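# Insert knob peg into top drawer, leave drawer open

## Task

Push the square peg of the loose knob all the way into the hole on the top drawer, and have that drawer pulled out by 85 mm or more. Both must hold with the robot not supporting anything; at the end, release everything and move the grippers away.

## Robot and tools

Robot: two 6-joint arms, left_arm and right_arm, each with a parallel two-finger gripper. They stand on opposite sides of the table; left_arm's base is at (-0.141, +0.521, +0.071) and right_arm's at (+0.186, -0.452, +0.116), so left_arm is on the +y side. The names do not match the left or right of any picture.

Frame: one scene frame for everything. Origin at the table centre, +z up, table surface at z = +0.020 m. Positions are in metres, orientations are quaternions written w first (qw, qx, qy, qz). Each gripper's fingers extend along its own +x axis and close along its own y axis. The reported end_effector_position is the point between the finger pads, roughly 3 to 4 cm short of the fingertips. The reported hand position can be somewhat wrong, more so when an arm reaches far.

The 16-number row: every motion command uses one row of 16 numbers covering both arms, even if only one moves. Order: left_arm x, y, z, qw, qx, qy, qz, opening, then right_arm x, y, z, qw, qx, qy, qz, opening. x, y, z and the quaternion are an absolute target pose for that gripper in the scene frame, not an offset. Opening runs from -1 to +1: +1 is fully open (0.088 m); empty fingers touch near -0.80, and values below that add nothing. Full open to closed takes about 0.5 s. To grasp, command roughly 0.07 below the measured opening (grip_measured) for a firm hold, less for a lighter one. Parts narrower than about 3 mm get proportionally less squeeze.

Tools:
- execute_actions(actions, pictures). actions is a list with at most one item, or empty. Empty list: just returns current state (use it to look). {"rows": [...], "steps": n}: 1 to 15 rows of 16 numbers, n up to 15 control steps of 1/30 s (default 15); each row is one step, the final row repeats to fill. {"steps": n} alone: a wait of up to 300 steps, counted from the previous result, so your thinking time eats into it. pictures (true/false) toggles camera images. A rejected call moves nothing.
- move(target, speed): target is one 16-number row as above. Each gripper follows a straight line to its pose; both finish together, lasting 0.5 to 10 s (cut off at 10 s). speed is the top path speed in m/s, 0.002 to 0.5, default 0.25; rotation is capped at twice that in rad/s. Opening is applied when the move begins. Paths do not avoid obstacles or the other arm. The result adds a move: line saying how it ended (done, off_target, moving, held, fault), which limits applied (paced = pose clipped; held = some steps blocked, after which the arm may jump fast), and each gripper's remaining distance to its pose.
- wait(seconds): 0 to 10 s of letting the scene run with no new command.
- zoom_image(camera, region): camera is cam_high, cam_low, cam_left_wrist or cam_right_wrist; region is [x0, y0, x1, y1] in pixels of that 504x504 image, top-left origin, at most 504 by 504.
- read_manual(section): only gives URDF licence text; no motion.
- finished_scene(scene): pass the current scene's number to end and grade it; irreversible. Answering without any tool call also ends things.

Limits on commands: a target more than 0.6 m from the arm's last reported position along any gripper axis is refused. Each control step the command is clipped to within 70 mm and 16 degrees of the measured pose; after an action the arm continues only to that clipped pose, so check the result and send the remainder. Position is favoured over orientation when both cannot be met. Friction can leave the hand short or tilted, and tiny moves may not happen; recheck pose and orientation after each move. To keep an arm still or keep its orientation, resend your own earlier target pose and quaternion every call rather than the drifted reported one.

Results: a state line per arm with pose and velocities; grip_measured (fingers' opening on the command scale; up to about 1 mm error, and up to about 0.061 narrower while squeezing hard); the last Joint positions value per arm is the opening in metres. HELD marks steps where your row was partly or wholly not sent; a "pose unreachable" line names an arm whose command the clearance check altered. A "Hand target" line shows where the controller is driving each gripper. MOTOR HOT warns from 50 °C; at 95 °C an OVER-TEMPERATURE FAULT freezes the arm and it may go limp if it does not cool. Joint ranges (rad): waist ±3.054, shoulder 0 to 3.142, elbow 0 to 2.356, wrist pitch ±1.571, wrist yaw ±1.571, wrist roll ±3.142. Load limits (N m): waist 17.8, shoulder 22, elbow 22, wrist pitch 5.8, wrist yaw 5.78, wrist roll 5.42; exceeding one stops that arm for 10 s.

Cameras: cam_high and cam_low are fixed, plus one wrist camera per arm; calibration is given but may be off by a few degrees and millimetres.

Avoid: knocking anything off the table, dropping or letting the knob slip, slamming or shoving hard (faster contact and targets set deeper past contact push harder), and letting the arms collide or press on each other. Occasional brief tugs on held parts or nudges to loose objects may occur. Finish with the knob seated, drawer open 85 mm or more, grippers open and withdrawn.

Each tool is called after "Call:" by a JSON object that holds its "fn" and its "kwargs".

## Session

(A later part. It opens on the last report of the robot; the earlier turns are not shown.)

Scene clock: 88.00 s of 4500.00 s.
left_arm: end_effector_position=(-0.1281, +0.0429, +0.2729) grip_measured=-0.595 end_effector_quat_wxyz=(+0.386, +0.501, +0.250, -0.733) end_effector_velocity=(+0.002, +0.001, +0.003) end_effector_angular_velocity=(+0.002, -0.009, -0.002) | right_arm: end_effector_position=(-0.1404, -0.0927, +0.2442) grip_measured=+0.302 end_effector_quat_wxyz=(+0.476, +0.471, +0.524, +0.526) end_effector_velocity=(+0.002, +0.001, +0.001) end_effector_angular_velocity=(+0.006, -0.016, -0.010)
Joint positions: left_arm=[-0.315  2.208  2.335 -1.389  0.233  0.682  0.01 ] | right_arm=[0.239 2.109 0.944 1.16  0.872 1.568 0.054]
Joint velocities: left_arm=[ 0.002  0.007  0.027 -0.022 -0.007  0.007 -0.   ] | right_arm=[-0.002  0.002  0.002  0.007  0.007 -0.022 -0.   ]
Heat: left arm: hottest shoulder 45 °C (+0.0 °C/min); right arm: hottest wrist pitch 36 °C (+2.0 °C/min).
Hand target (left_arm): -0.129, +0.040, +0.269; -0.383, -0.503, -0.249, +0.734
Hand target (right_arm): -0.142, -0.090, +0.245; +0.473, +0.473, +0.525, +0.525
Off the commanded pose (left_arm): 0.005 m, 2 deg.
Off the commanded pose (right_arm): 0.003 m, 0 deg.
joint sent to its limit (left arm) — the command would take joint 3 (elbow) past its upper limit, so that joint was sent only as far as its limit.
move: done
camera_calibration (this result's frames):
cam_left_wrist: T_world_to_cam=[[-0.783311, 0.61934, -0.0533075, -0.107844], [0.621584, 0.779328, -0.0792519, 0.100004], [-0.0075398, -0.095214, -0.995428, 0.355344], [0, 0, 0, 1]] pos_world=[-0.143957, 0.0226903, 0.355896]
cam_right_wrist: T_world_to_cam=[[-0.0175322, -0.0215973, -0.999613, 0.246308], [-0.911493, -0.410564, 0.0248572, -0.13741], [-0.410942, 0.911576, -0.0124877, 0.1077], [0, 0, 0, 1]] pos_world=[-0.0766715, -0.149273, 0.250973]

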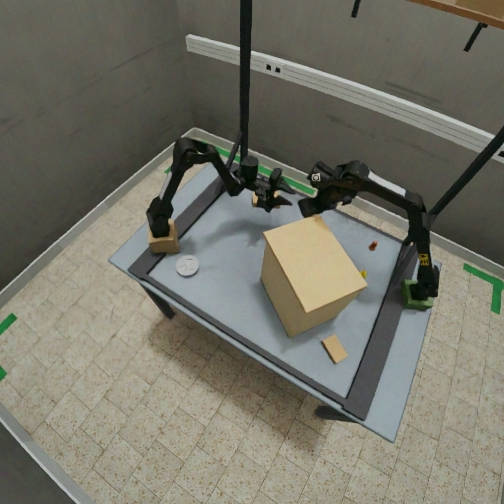

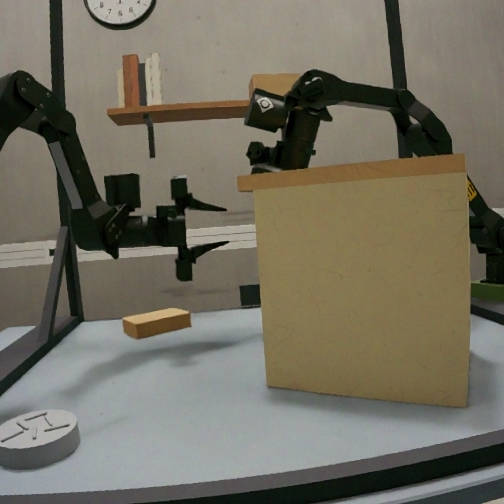

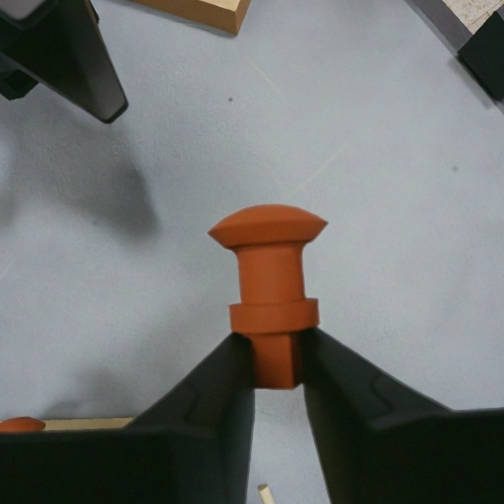

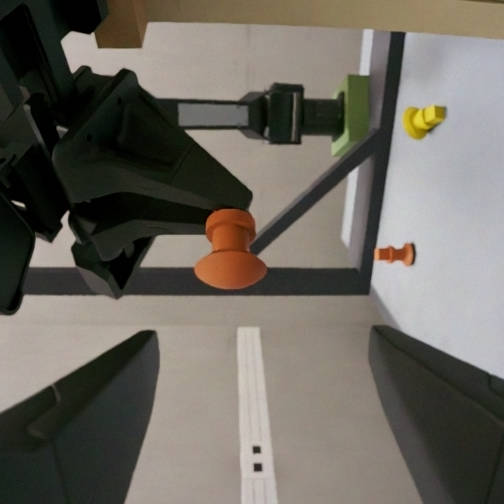

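Call:
{"fn": "move", "kwargs": {"target": [-0.13,0.04,0.27,0.383,0.503,0.249,-0.734,-0.72,-0.146,-0.06,0.256,0.473,0.473,0.525,0.525,0.3], "speed": 0.05}}

Scene clock: 96.33 s of 4500.00 s.
left_arm: end_effector_position=(-0.1285, +0.0430, +0.2733) grip_measured=-0.595 end_effector_quat_wxyz=(+0.386, +0.501, +0.250, -0.733) end_effector_velocity=(+0.000, -0.002, +0.002) end_effector_angular_velocity=(-0.010, -0.006, +0.007) | right_arm: end_effector_position=(-0.1442, -0.0627, +0.2551) grip_measured=+0.302 end_effector_quat_wxyz=(+0.476, +0.471, +0.524, +0.526) end_effector_velocity=(+0.000, +0.000, -0.003) end_effector_angular_velocity=(-0.007, -0.017, +0.005)
Joint positions: left_arm=[-0.315  2.209  2.338 -1.392  0.233  0.682  0.01 ] | right_arm=[0.182 2.128 1.047 1.076 0.815 1.568 0.054]
Joint velocities: left_arm=[-0.002 -0.002  0.002  0.007 -0.007 -0.007 -0.   ] | right_arm=[-0.002  0.002 -0.002 -0.007 -0.007 -0.007 -0.   ]
Heat: left arm: hottest shoulder 47 °C (+3.0 °C/min); right arm: hottest shoulder 36 °C (+2.0 °C/min).
Hand target (left_arm): -0.130, +0.040, +0.270; -0.383, -0.503, -0.249, +0.734
Hand target (right_arm): -0.146, -0.060, +0.256; +0.473, +0.473, +0.525, +0.525
Off the commanded pose (left_arm): 0.005 m, 0 deg.
Off the commanded pose (right_arm): 0.003 m, 0 deg.
joint sent to its limit (left arm) — the command would take joint 3 (elbow) past its upper limit, so that joint was sent only as far as its limit.
After step 90, 4.30 s passed at rest.
move: done
camera_calibration (this result's frames):
cam_left_wrist: T_world_to_cam=[[-0.782841, 0.619957, -0.0530427, -0.108228], [0.622175, 0.778884, -0.0789797, 0.100202], [-0.00764992, -0.0948304, -0.995464, 0.355723], [0, 0, 0, 1]] pos_world=[-0.144347, 0.0227843, 0.356283]
cam_right_wrist: T_world_to_cam=[[-0.0180233, -0.0216088, -0.999604, 0.257652], [-0.911638, -0.410215, 0.025305, -0.128984], [-0.4106, 0.911733, -0.012306, 0.0789734], [0, 0, 0, 1]] pos_world=[-0.0805162, -0.119346, 0.261785]

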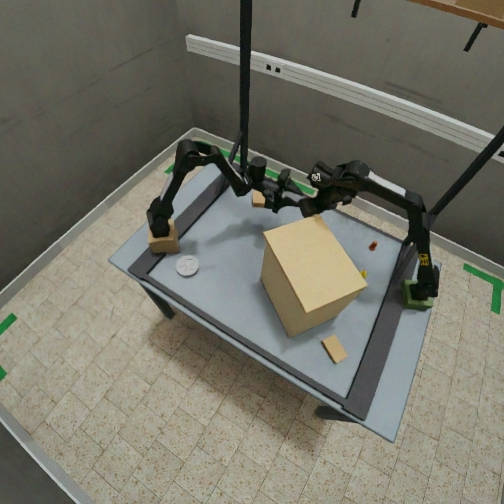

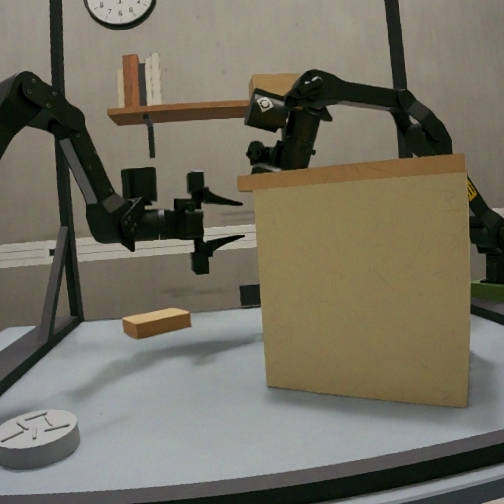

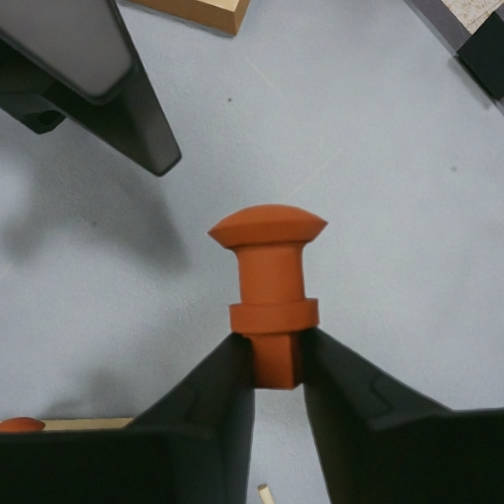

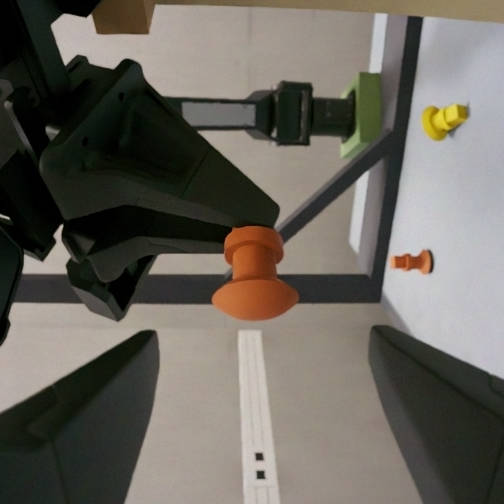

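Call:
{"fn": "move", "kwargs": {"target": [-0.13,0.04,0.27,0.383,0.503,0.249,-0.734,-0.72,-0.155,-0.021,0.259,0.473,0.473,0.525,0.525,0.3], "speed": 0.04}}

Scene clock: 103.93 s of 4500.00 s.
left_arm: end_effector_position=(-0.1287, +0.0432, +0.2732) grip_measured=-0.595 end_effector_quat_wxyz=(+0.386, +0.501, +0.250, -0.733) end_effector_velocity=(-0.000, +0.002, -0.000) end_effector_angular_velocity=(+0.009, -0.004, +0.007) | right_arm: end_effector_position=(-0.1533, -0.0238, +0.2580) grip_measured=+0.302 end_effector_quat_wxyz=(+0.476, +0.471, +0.524, +0.526) end_effector_velocity=(-0.000, +0.001, -0.002) end_effector_angular_velocity=(-0.004, -0.013, +0.005)
Joint positions: left_arm=[-0.316  2.209  2.338 -1.393  0.233  0.682  0.01 ] | right_arm=[0.122 2.205 1.206 0.994 0.756 1.568 0.054]
Joint velocities: left_arm=[-0.002 -0.002 -0.002 -0.007 -0.007 -0.007  0.   ] | right_arm=[-0.002  0.002  0.002 -0.007 -0.007 -0.007  0.   ]
Heat: left arm: hottest shoulder 49 °C (+5.1 °C/min); right arm: hottest shoulder 37 °C (+2.0 °C/min).
Hand target (left_arm): -0.130, +0.040, +0.270; -0.383, -0.503, -0.249, +0.734
Hand target (right_arm): -0.155, -0.021, +0.259; +0.473, +0.473, +0.525, +0.525
Off the commanded pose (left_arm): 0.005 m, 0 deg.
Off the commanded pose (right_arm): 0.003 m, 0 deg.
joint sent to its limit (left arm) — the command would take joint 3 (elbow) past its upper limit, so that joint was sent only as far as its limit.
After step 90, 3.20 s passed at rest.
move: done
camera_calibration (this result's frames):
cam_left_wrist: T_world_to_cam=[[-0.782608, 0.620296, -0.0525131, -0.108608], [0.622467, 0.778706, -0.0784352, 0.1001], [-0.00776077, -0.0940716, -0.995535, 0.355659], [0, 0, 0, 1]] pos_world=[-0.144546, 0.0228776, 0.356219]
cam_right_wrist: T_world_to_cam=[[-0.0179306, -0.022082, -0.999595, 0.261226], [-0.911797, -0.409855, 0.0254097, -0.121399], [-0.41025, 0.911884, -0.0127854, 0.0399344], [0, 0, 0, 1]] pos_world=[-0.0896246, -0.0804033, 0.264716]

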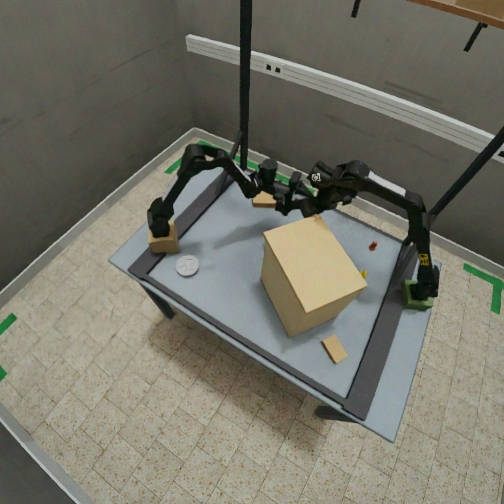

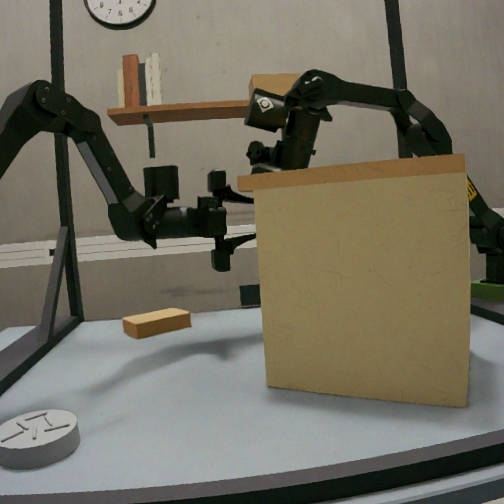

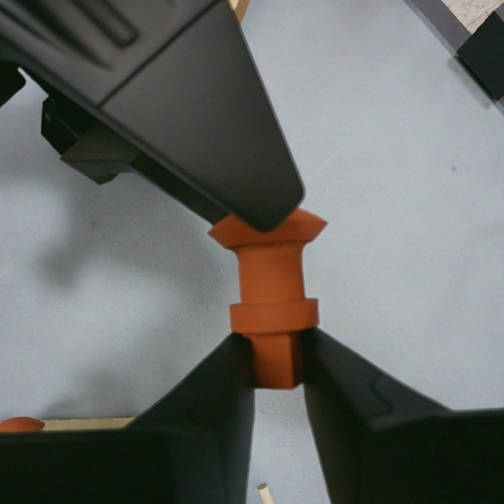

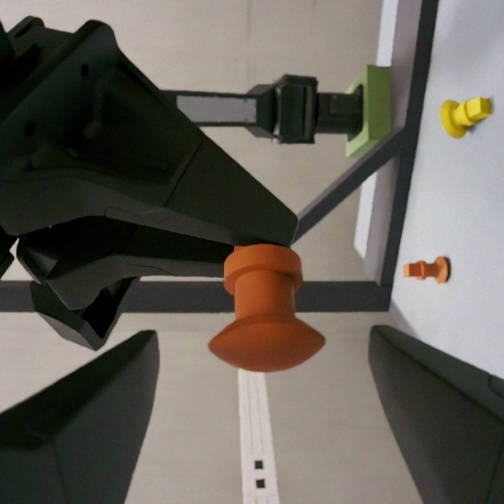

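Call:
{"fn": "move", "kwargs": {"target": [-0.13,0.04,0.27,0.383,0.503,0.249,-0.734,-0.72,-0.153,-0.010,0.259,0.473,0.473,0.525,0.525,0.3], "speed": 0.03}}

Scene clock: 107.20 s of 4500.00 s.
left_arm: end_effector_position=(-0.1287, +0.0432, +0.2732) grip_measured=-0.595 end_effector_quat_wxyz=(+0.386, +0.501, +0.250, -0.733) end_effector_velocity=(-0.005, +0.002, -0.004) end_effector_angular_velocity=(+0.021, +0.016, +0.011) | right_arm: end_effector_position=(-0.1514, -0.0128, +0.2578) grip_measured=+0.302 end_effector_quat_wxyz=(+0.476, +0.471, +0.524, +0.526) end_effector_velocity=(-0.000, +0.001, -0.002) end_effector_angular_velocity=(-0.004, -0.013, +0.005)
Joint positions: left_arm=[-0.316  2.209  2.338 -1.393  0.233  0.682  0.01 ] | right_arm=[0.1   2.221 1.236 0.98  0.733 1.568 0.054]
Joint velocities: left_arm=[-0.007  0.002 -0.007 -0.007  0.007 -0.022 -0.   ] | right_arm=[-0.002  0.002  0.002 -0.007 -0.007 -0.007  0.   ]
Heat: left arm: hottest shoulder 50 °C (+6.1 °C/min); right arm: hottest shoulder 37 °C (+2.0 °C/min). Fold the left arm in close to its base before you think long.
Hand target (left_arm): -0.130, +0.040, +0.270; -0.383, -0.503, -0.249, +0.734
Hand target (right_arm): -0.153, -0.010, +0.259; +0.473, +0.473, +0.525, +0.525
Off the commanded pose (left_arm): 0.005 m, 0 deg.
Off the commanded pose (right_arm): 0.003 m, 0 deg.
MOTOR HOT: a motor of the left arm reached 50 °C. Now the hottest motor of the left arm, joint 2 (shoulder), reports 50 °C. The temperature limit of the motors' drives, at which the controller stops that arm, is 95 °C. To cool a motor, set the load down, stop pushing, or move to a pose that needs little force.
joint sent to its limit (left arm) — the command would take joint 3 (elbow) past its upper limit, so that joint was sent only as far as its limit.
move: done
camera_calibration (this result's frames):
cam_left_wrist: T_world_to_cam=[[-0.782608, 0.620296, -0.0525131, -0.108608], [0.622467, 0.778706, -0.0784352, 0.1001], [-0.00776077, -0.0940716, -0.995535, 0.355659], [0, 0, 0, 1]] pos_world=[-0.144546, 0.0228776, 0.356219]
cam_right_wrist: T_world_to_cam=[[-0.0177268, -0.0224273, -0.999591, 0.261383], [-0.911802, -0.409846, 0.0253654, -0.115126], [-0.410247, 0.911879, -0.013184, 0.0307986], [0, 0, 0, 1]] pos_world=[-0.0877041, -0.0694065, 0.264602]

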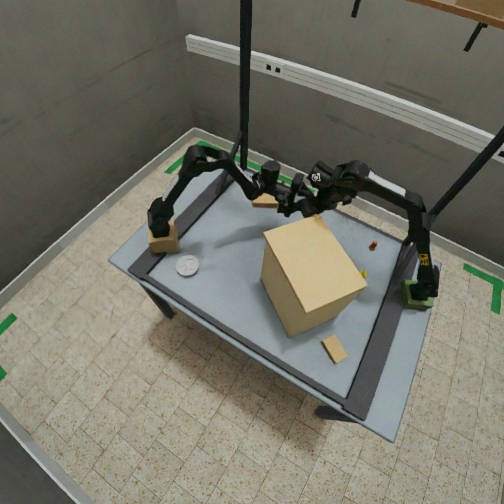

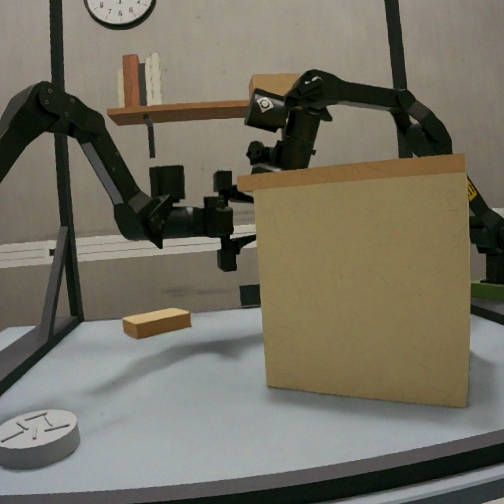

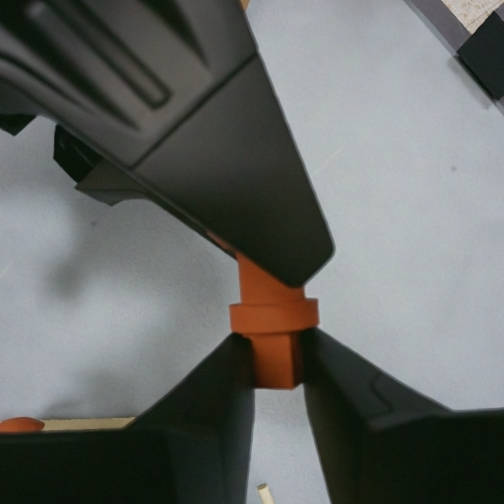

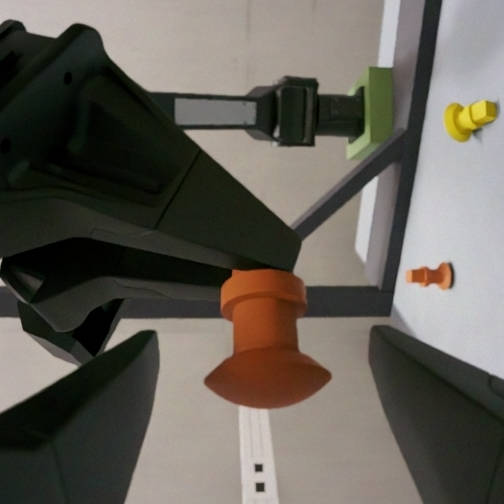

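Good. Close.

Call:
{"fn": "move", "kwargs": {"target": [-0.13,0.04,0.27,0.383,0.503,0.249,-0.734,-0.72,-0.153,-0.010,0.259,0.473,0.473,0.525,0.525,-0.48], "speed": 0.03}}

Call:
{"fn": "move", "kwargs": {"target": [-0.13,0.04,0.27,0.383,0.503,0.249,-0.734,0.0,-0.153,-0.010,0.259,0.473,0.473,0.525,0.525,-0.48], "speed": 0.03}}

Call:
{"fn": "move", "kwargs": {"target": [-0.13,0.09,0.33,0.433,0.433,0.25,-0.75,0.0,-0.153,-0.010,0.259,0.473,0.473,0.525,0.525,-0.48], "speed": 0.1}}

Scene clock: 112.77 s of 4500.00 s.
left_arm: end_effector_position=(-0.1287, +0.0434, +0.2732) grip_measured=-0.595 end_effector_quat_wxyz=(+0.385, +0.501, +0.250, -0.733) end_effector_velocity=(-0.003, +0.002, -0.000) end_effector_angular_velocity=(+0.009, -0.004, +0.002) | right_arm: end_effector_position=(-0.1515, -0.0127, +0.2578) grip_measured=-0.354 end_effector_quat_wxyz=(+0.476, +0.471, +0.525, +0.526) end_effector_velocity=(+0.000, +0.000, -0.001) end_effector_angular_velocity=(-0.006, +0.002, +0.005)
Joint positions: left_arm=[-0.316  2.209  2.338 -1.394  0.233  0.682  0.01 ] | right_arm=[0.1   2.222 1.237 0.979 0.733 1.568 0.022]
Joint velocities: left_arm=[-0.007 -0.002 -0.002 -0.007 -0.007 -0.007 -0.   ] | right_arm=[-0.002 -0.002 -0.002 -0.007 -0.007  0.007 -0.   ]
Heat: left arm: hottest shoulder 51 °C (+8.0 °C/min); right arm: hottest shoulder 38 °C (+3.0 °C/min). Fold the left arm in close to its base before you think long.
Hand target (left_arm): -0.130, +0.040, +0.270; -0.383, -0.503, -0.249, +0.734
Hand target (right_arm): -0.153, -0.010, +0.259; +0.473, +0.473, +0.525, +0.525
Off the commanded pose (left_arm): 0.005 m, 0 deg.
Off the commanded pose (right_arm): 0.003 m, 0 deg.
MOTOR HOT: still on. Now the hottest motor of the left arm, joint 2 (shoulder), reports 51 °C; a drive's own limit is 95 °C.
joint sent to its limit (left arm) — the command would take joint 3 (elbow) past its upper limit, so that joint was sent only as far as its limit.
After step 90, 1.87 s passed at rest.
move: done
camera_calibration (this result's frames):
cam_left_wrist: T_world_to_cam=[[-0.782614, 0.620355, -0.0517185, -0.108994], [0.622458, 0.778795, -0.0776183, 0.0996997], [-0.00787278, -0.0929378, -0.995641, 0.355572], [0, 0, 0, 1]] pos_world=[-0.14456, 0.0230156, 0.356124]
cam_right_wrist: T_world_to_cam=[[-0.0177197, -0.0224357, -0.999591, 0.261392], [-0.911646, -0.410193, 0.0253674, -0.115221], [-0.410595, 0.911723, -0.0131849, 0.0305931], [0, 0, 0, 1]] pos_world=[-0.0878475, -0.0692908, 0.264612]

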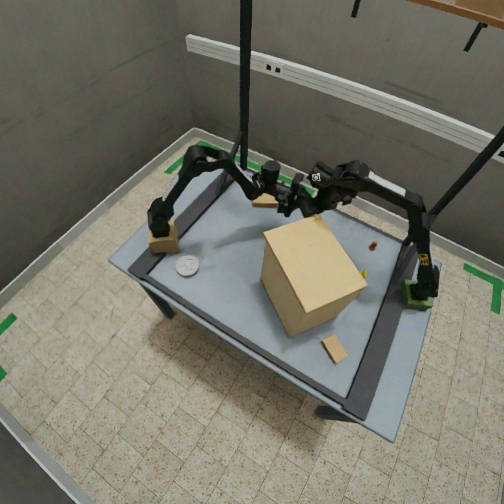

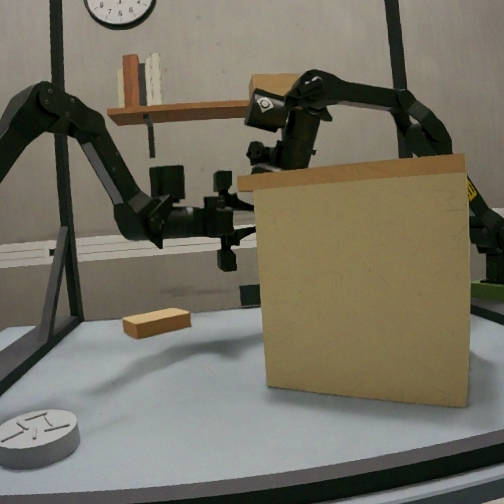

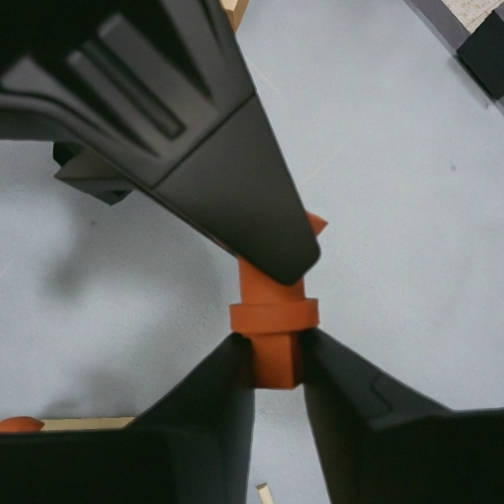

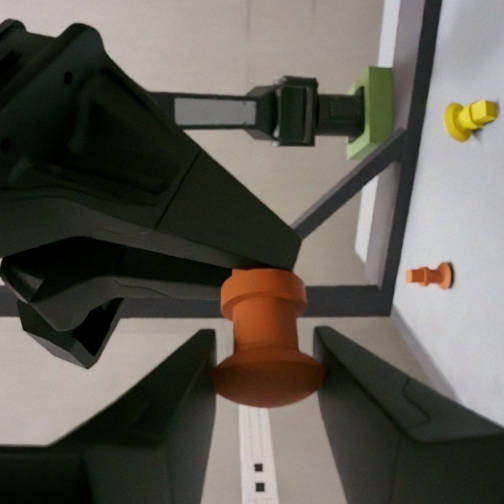

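Scene clock: 113.47 s of 4500.00 s.
left_arm: end_effector_position=(-0.1287, +0.0434, +0.2733) grip_measured=-0.003 end_effector_quat_wxyz=(+0.386, +0.501, +0.250, -0.733) end_effector_velocity=(-0.000, +0.001, -0.001) end_effector_angular_velocity=(+0.012, +0.001, +0.020) | right_arm: end_effector_position=(-0.1516, -0.0127, +0.2576) grip_measured=-0.354 end_effector_quat_wxyz=(+0.476, +0.471, +0.525, +0.526) end_effector_velocity=(+0.000, +0.000, -0.001) end_effector_angular_velocity=(-0.004, -0.013, +0.005)
Joint positions: left_arm=[-0.316  2.209  2.338 -1.394  0.233  0.682  0.039] | right_arm=[0.1   2.222 1.237 0.979 0.733 1.568 0.022]
Joint velocities: left_arm=[-0.002  0.002  0.002 -0.007 -0.007 -0.022  0.   ] | right_arm=[-0.002 -0.002 -0.002 -0.007 -0.007 -0.007 -0.   ]
Heat: left arm: hottest shoulder 51 °C (+8.0 °C/min); right arm: hottest shoulder 38 °C (+3.0 °C/min). Fold the left arm in close to its base before you think long.
Hand target (left_arm): -0.130, +0.040, +0.270; -0.383, -0.503, -0.249, +0.734
Hand target (right_arm): -0.153, -0.010, +0.259; +0.473, +0.473, +0.525, +0.525
Off the commanded pose (left_arm): 0.005 m, 0 deg.
Off the commanded pose (right_arm): 0.003 m, 0 deg.
MOTOR HOT: still on. Now the hottest motor of the left arm, joint 2 (shoulder), reports 51 °C; a drive's own limit is 95 °C.
joint sent to its limit (left arm) — the command would take joint 3 (elbow) past its upper limit, so that joint was sent only as far as its limit.
move: done
camera_calibration (this result's frames):
cam_left_wrist: T_world_to_cam=[[-0.782612, 0.620336, -0.0519834, -0.108885], [0.622461, 0.778766, -0.0778906, 0.0998154], [-0.00783544, -0.0933157, -0.995606, 0.355694], [0, 0, 0, 1]] pos_world=[-0.144559, 0.0230042, 0.356245]
cam_right_wrist: T_world_to_cam=[[-0.0174295, -0.0226996, -0.99959, 0.261231], [-0.911496, -0.410535, 0.0252162, -0.115219], [-0.410939, 0.911562, -0.0135352, 0.0305953], [0, 0, 0, 1]] pos_world=[-0.0878956, -0.069261, 0.264444]

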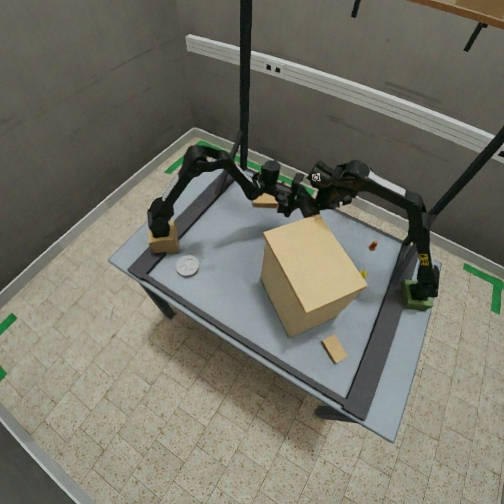

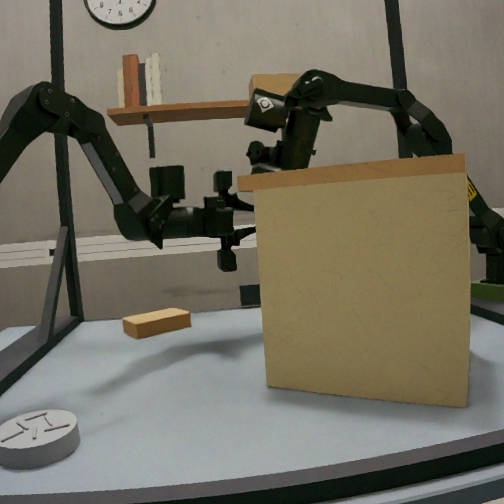

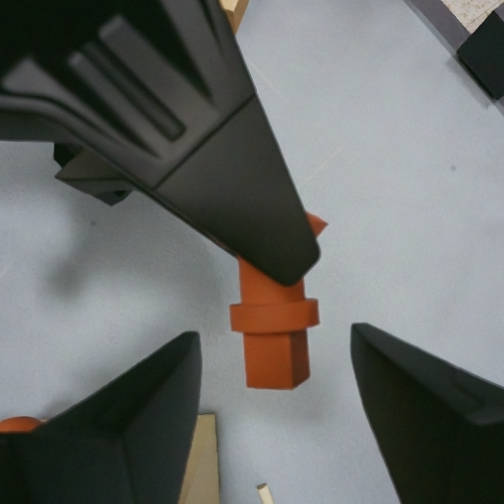

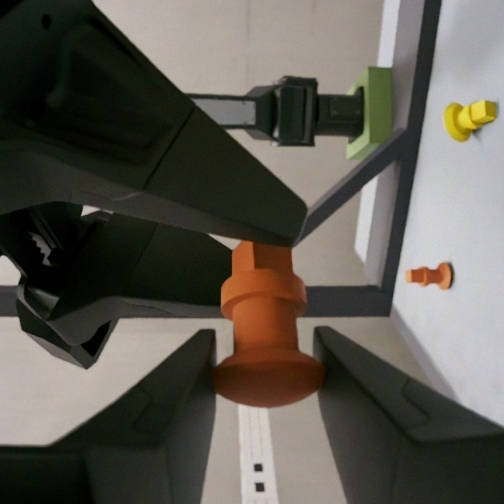

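Scene clock: 114.70 s of 4500.00 s.
left_arm: end_effector_position=(-0.1310, +0.0865, +0.3255) grip_measured=-0.002 end_effector_quat_wxyz=(+0.429, +0.437, +0.252, -0.749) end_effector_velocity=(-0.001, +0.005, -0.008) end_effector_angular_velocity=(+0.038, +0.007, +0.020) | right_arm: end_effector_position=(-0.1516, -0.0127, +0.2576) grip_measured=-0.354 end_effector_quat_wxyz=(+0.476, +0.471, +0.525, +0.526) end_effector_velocity=(+0.001, -0.000, -0.000) end_effector_angular_velocity=(-0.006, +0.002, +0.005)
Joint positions: left_arm=[-0.287  1.936  2.094 -1.31   0.306  0.591  0.039] | right_arm=[0.1   2.222 1.237 0.979 0.733 1.568 0.022]
Joint velocities: left_arm=[-0.002 -0.007 -0.032 -0.007 -0.007 -0.022 -0.   ] | right_arm=[-0.002 -0.007 -0.007 -0.007 -0.007  0.007  0.   ]
Heat: left arm: hottest shoulder 52 °C (+9.0 °C/min); right arm: hottest shoulder 39 °C (+4.0 °C/min). Fold the left arm in close to its base before you think long.
Hand target (left_arm): -0.130, +0.090, +0.330; -0.433, -0.433, -0.250, +0.750
Hand target (right_arm): -0.153, -0.010, +0.259; +0.473, +0.473, +0.525, +0.525
Off the commanded pose (left_arm): 0.006 m, 1 deg.
Off the commanded pose (right_arm): 0.003 m, 0 deg.
MOTOR HOT: still on. Now the hottest motor of the left arm, joint 2 (shoulder), reports 52 °C; a drive's own limit is 95 °C.
move: done
camera_calibration (this result's frames):
cam_left_wrist: T_world_to_cam=[[-0.836231, 0.547098, -0.0374386, -0.140149], [0.541974, 0.814135, -0.208443, 0.100638], [-0.0835584, -0.194597, -0.977318, 0.404614], [0, 0, 0, 1]] pos_world=[-0.137932, 0.0734789, 0.411167]
cam_right_wrist: T_world_to_cam=[[-0.0174295, -0.0226996, -0.99959, 0.261231], [-0.911496, -0.410535, 0.0252162, -0.115219], [-0.410939, 0.911562, -0.0135352, 0.0305953], [0, 0, 0, 1]] pos_world=[-0.0878956, -0.069261, 0.264444]

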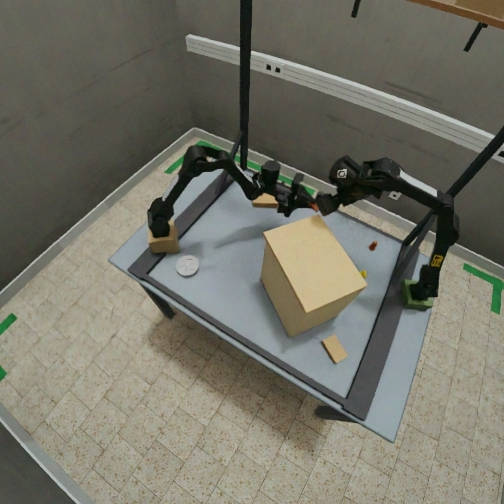

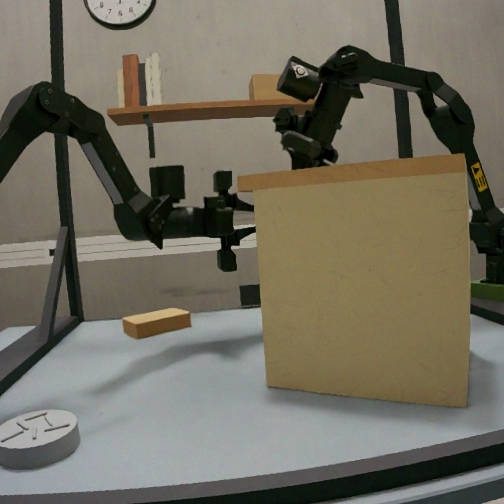

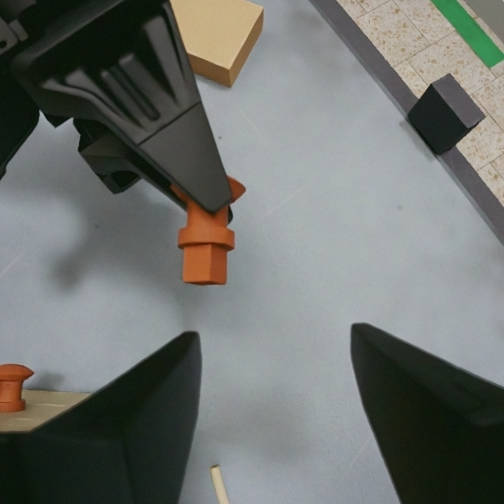

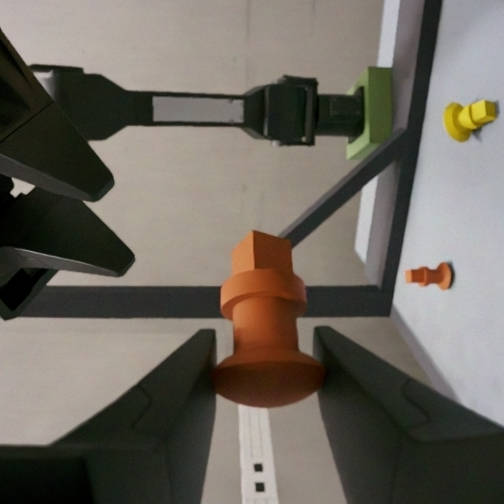

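Call:
{"fn": "move", "kwargs": {"target": [-0.14,0.10,0.30,0.951,0,0.0,-0.309,0.0,-0.06,-0.10,0.270,0.624,0.296,0.493,0.528,-0.48], "speed": 0.12}}

Call:
{"fn": "move", "kwargs": {"target": [-0.13,0.085,0.26,0.951,0,0.0,-0.309,1.0,-0.015,-0.06,0.270,0.624,0.296,0.493,0.528,-0.48], "speed": 0.08}}

Scene clock: 142.60 s of 4500.00 s.
left_arm: end_effector_position=(-0.1384, +0.1019, +0.3080) grip_measured=-0.002 end_effector_quat_wxyz=(+0.951, -0.010, +0.001, -0.308) end_effector_velocity=(-0.000, +0.001, -0.001) end_effector_angular_velocity=(+0.021, -0.022, +0.005) | right_arm: end_effector_position=(-0.0610, -0.0974, +0.2687) grip_measured=-0.354 end_effector_quat_wxyz=(+0.624, +0.297, +0.494, +0.527) end_effector_velocity=(+0.001, -0.000, -0.001) end_effector_angular_velocity=(-0.007, +0.003, +0.002)
Joint positions: left_arm=[-0.76   1.75   0.978  0.789 -1.291 -0.002  0.039] | right_arm=[0.111 1.679 0.851 0.399 0.752 1.514 0.022]
Joint velocities: left_arm=[-0.002  0.007 -0.007  0.037 -0.007  0.051 -0.   ] | right_arm=[-0.002 -0.002 -0.002 -0.007 -0.007  0.007 -0.   ]
Heat: left arm: hottest shoulder 57 °C (+13.0 °C/min); right arm: hottest shoulder 41 °C (+5.0 °C/min). Fold the left arm in close to its base before you think long.
Hand target (left_arm): -0.140, +0.102, +0.300; +0.951, +0.002, -0.001, -0.308
Hand target (right_arm): -0.059, -0.100, +0.269; +0.625, +0.296, +0.493, +0.528
Off the commanded pose (left_arm): 0.008 m, 1 deg.
Off the commanded pose (right_arm): 0.003 m, 0 deg.
MOTOR HOT: still on. Now the hottest motor of the left arm, joint 2 (shoulder), reports 57 °C; a drive's own limit is 95 °C.
After step 90, 17.20 s passed at rest.
move: done
camera_calibration (this result's frames):
cam_left_wrist: T_world_to_cam=[[-0.57664, -0.815827, -0.0437393, 0.0213393], [-0.215118, 0.203261, -0.955201, 0.275925], [0.788169, -0.541398, -0.292707, 0.334988], [0, 0, 0, 1]] pos_world=[-0.192365, 0.142686, 0.36255]
cam_right_wrist: T_world_to_cam=[[0.340302, -0.286321, -0.895664, 0.240193], [-0.879532, -0.433828, -0.195489, -0.00866097], [-0.332591, 0.854291, -0.399462, 0.248138], [0, 0, 0, 1]] pos_world=[-0.0068273, -0.146967, 0.312561]

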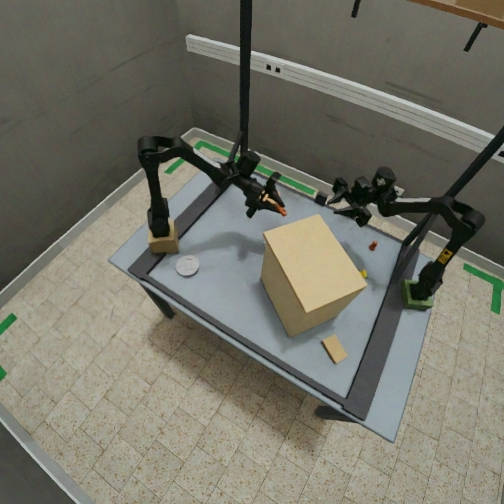

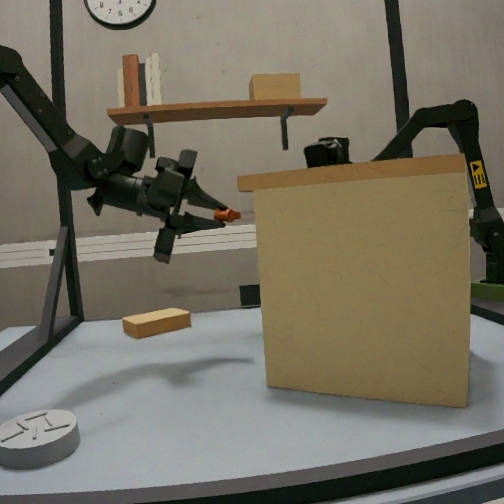

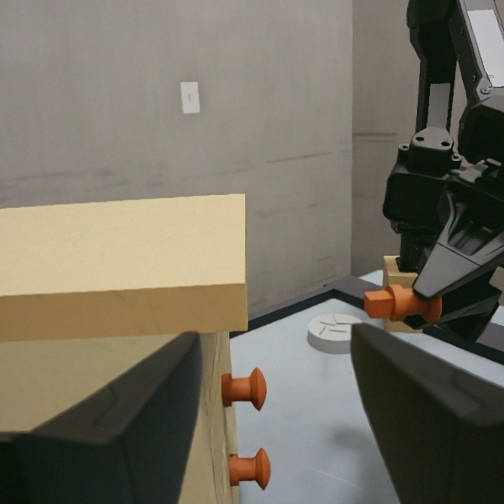

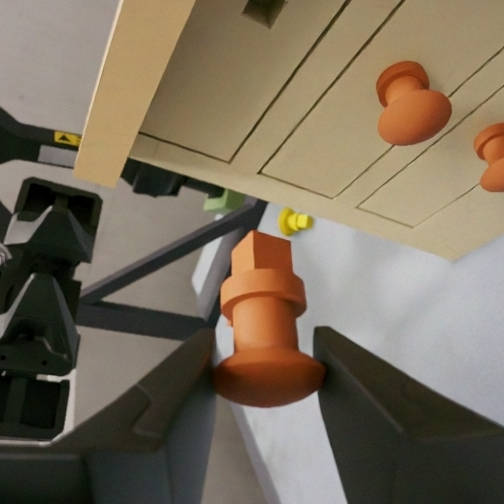

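Scene clock: 143.70 s of 4500.00 s.
left_arm: end_effector_position=(-0.1313, +0.0861, +0.2678) grip_measured=+0.992 end_effector_quat_wxyz=(+0.951, -0.011, +0.001, -0.310) end_effector_velocity=(-0.002, +0.002, -0.000) end_effector_angular_velocity=(-0.008, +0.005, -0.000) | right_arm: end_effector_position=(-0.0175, -0.0586, +0.2689) grip_measured=-0.354 end_effector_quat_wxyz=(+0.625, +0.295, +0.494, +0.527) end_effector_velocity=(-0.002, -0.001, -0.001) end_effector_angular_velocity=(-0.002, -0.013, +0.025)
Joint positions: left_arm=[-0.726  1.883  0.959  0.942 -1.253 -0.005  0.088] | right_arm=[-0.072  1.675  0.834  0.465  0.585  1.423  0.022]
Joint velocities: left_arm=[-0.007 -0.002 -0.007  0.007 -0.007 -0.007 -0.   ] | right_arm=[-0.002 -0.002 -0.007  0.007 -0.022 -0.022 -0.   ]
Heat: left arm: hottest shoulder 57 °C (+12.2 °C/min); right arm: hottest shoulder 41 °C (+5.1 °C/min). Fold the left arm in close to its base before you think long.
Hand target (left_arm): -0.130, +0.086, +0.260; +0.951, +0.000, +0.000, -0.309
Hand target (right_arm): -0.015, -0.060, +0.270; +0.624, +0.296, +0.493, +0.528
Off the commanded pose (left_arm): 0.008 m, 1 deg.
Off the commanded pose (right_arm): 0.003 m, 0 deg.
MOTOR HOT: still on. Now the hottest motor of the left arm, joint 2 (shoulder), reports 57 °C; a drive's own limit is 95 °C.
move: done
camera_calibration (this result's frames):
cam_left_wrist: T_world_to_cam=[[-0.580117, -0.813507, -0.0408734, 0.00934065], [-0.215397, 0.201608, -0.955489, 0.242455], [0.785537, -0.545491, -0.292183, 0.308911], [0, 0, 0, 1]] pos_world=[-0.185019, 0.127226, 0.322303]
cam_right_wrist: T_world_to_cam=[[0.343182, -0.28914, -0.893658, 0.235967], [-0.879155, -0.433792, -0.197261, 0.0469046], [-0.330625, 0.85336, -0.403068, 0.230432], [0, 0, 0, 1]] pos_world=[0.0364432, -0.108067, 0.313006]

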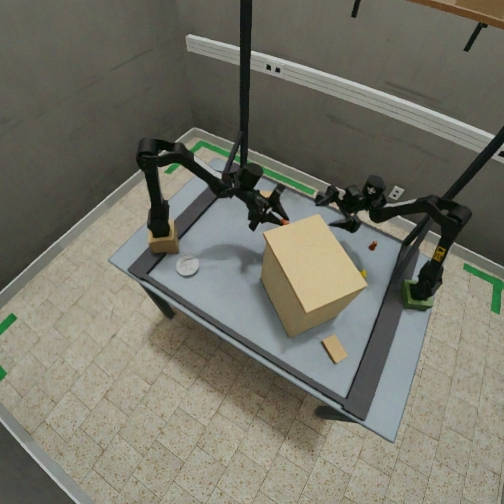

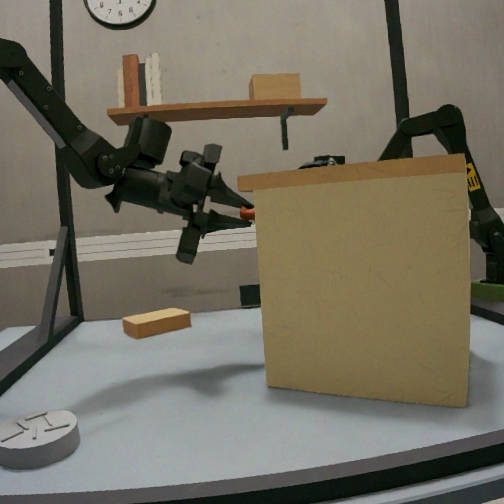

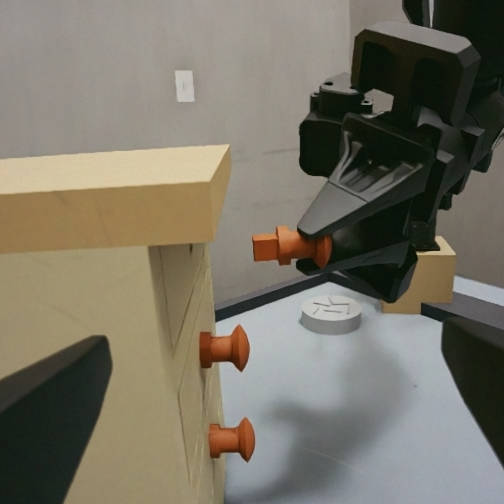

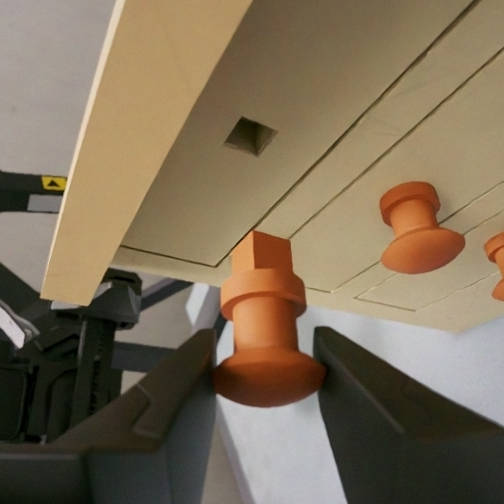

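Call:
{"fn": "move", "kwargs": {"target": [-0.13,0.085,0.26,0.951,0,0.0,-0.309,1.0,-0.003,-0.044,0.270,0.624,0.296,0.493,0.528,-0.48], "speed": 0.04}}

Call:
{"fn": "zoom_image", "kwargs": {"camera": "cam_left_wrist", "region": [140, 180, 340, 380]}}

Scene clock: 148.43 s of 4500.00 s.
left_arm: end_effector_position=(-0.1314, +0.0858, +0.2670) grip_measured=+0.992 end_effector_quat_wxyz=(+0.951, -0.010, +0.001, -0.310) end_effector_velocity=(+0.001, +0.003, -0.001) end_effector_angular_velocity=(+0.001, +0.002, +0.019) | right_arm: end_effector_position=(-0.0023, -0.0466, +0.2681) grip_measured=-0.354 end_effector_quat_wxyz=(+0.626, +0.294, +0.494, +0.527) end_effector_velocity=(-0.000, +0.000, +0.001) end_effector_angular_velocity=(+0.006, -0.028, +0.016)
Joint positions: left_arm=[-0.726  1.886  0.959  0.944 -1.253 -0.004  0.088] | right_arm=[-0.132  1.68   0.834  0.48   0.529  1.397  0.022]
Joint velocities: left_arm=[-0.002 -0.002 -0.002 -0.007 -0.022 -0.007 -0.   ] | right_arm=[-0.002 -0.002 -0.002  0.007 -0.007 -0.037 -0.   ]
Heat: left arm: hottest shoulder 56 °C (+11.0 °C/min); right arm: hottest shoulder 41 °C (+5.0 °C/min). Fold the left arm in close to its base before you think long.
Hand target (left_arm): -0.130, +0.085, +0.260; +0.951, +0.000, +0.000, -0.309
Hand target (right_arm): -0.003, -0.044, +0.270; +0.624, +0.296, +0.493, +0.528
Off the commanded pose (left_arm): 0.007 m, 1 deg.
Off the commanded pose (right_arm): 0.003 m, 0 deg.
MOTOR HOT: still on. Now the hottest motor of the left arm, joint 2 (shoulder), reports 56 °C; a drive's own limit is 95 °C.
After step 90, 0.93 s passed at rest.
move: done
camera_calibration (this result's frames):
cam_left_wrist: T_world_to_cam=[[-0.580389, -0.813236, -0.042382, 0.00936227], [-0.214559, 0.202917, -0.9554, 0.241715], [0.785565, -0.54541, -0.292258, 0.308633], [0, 0, 0, 1]] pos_world=[-0.185155, 0.126897, 0.321531]
cam_right_wrist: T_world_to_cam=[[0.344818, -0.291306, -0.892323, 0.233088], [-0.878813, -0.434218, -0.197844, 0.0654639], [-0.329829, 0.852406, -0.40573, 0.225574], [0, 0, 0, 1]] pos_world=[0.0515587, -0.0959554, 0.312463]

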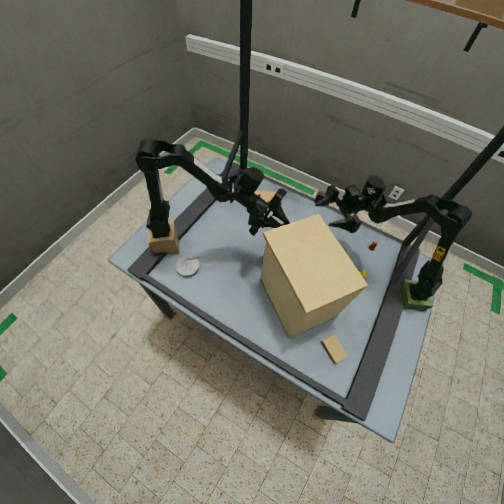

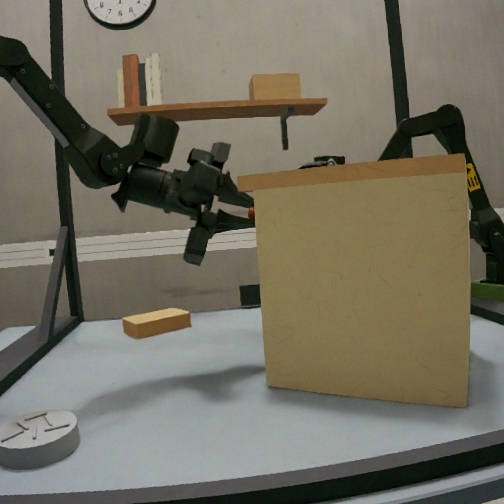

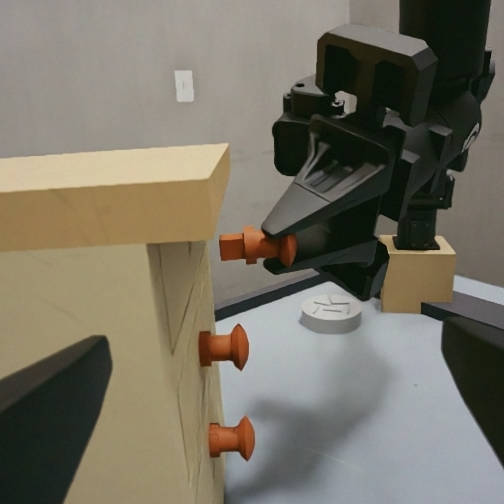

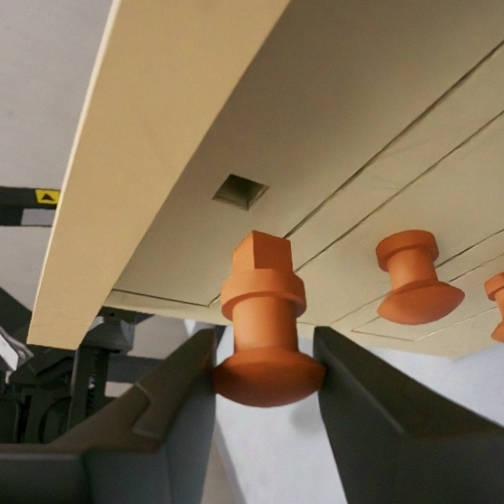

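Region (140, 180, 340, 380) of cam_left_wrist's 504x504 image, scaled by 2.520, with more detail than that image has.

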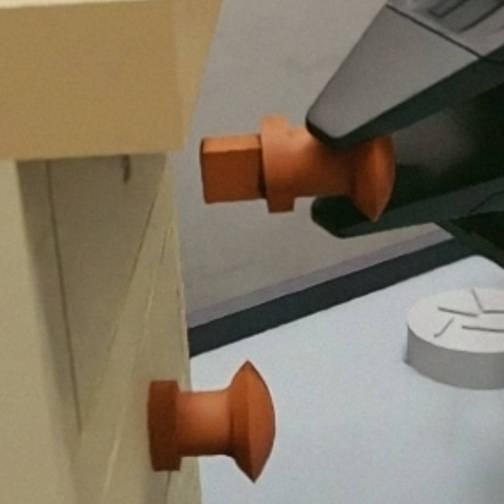

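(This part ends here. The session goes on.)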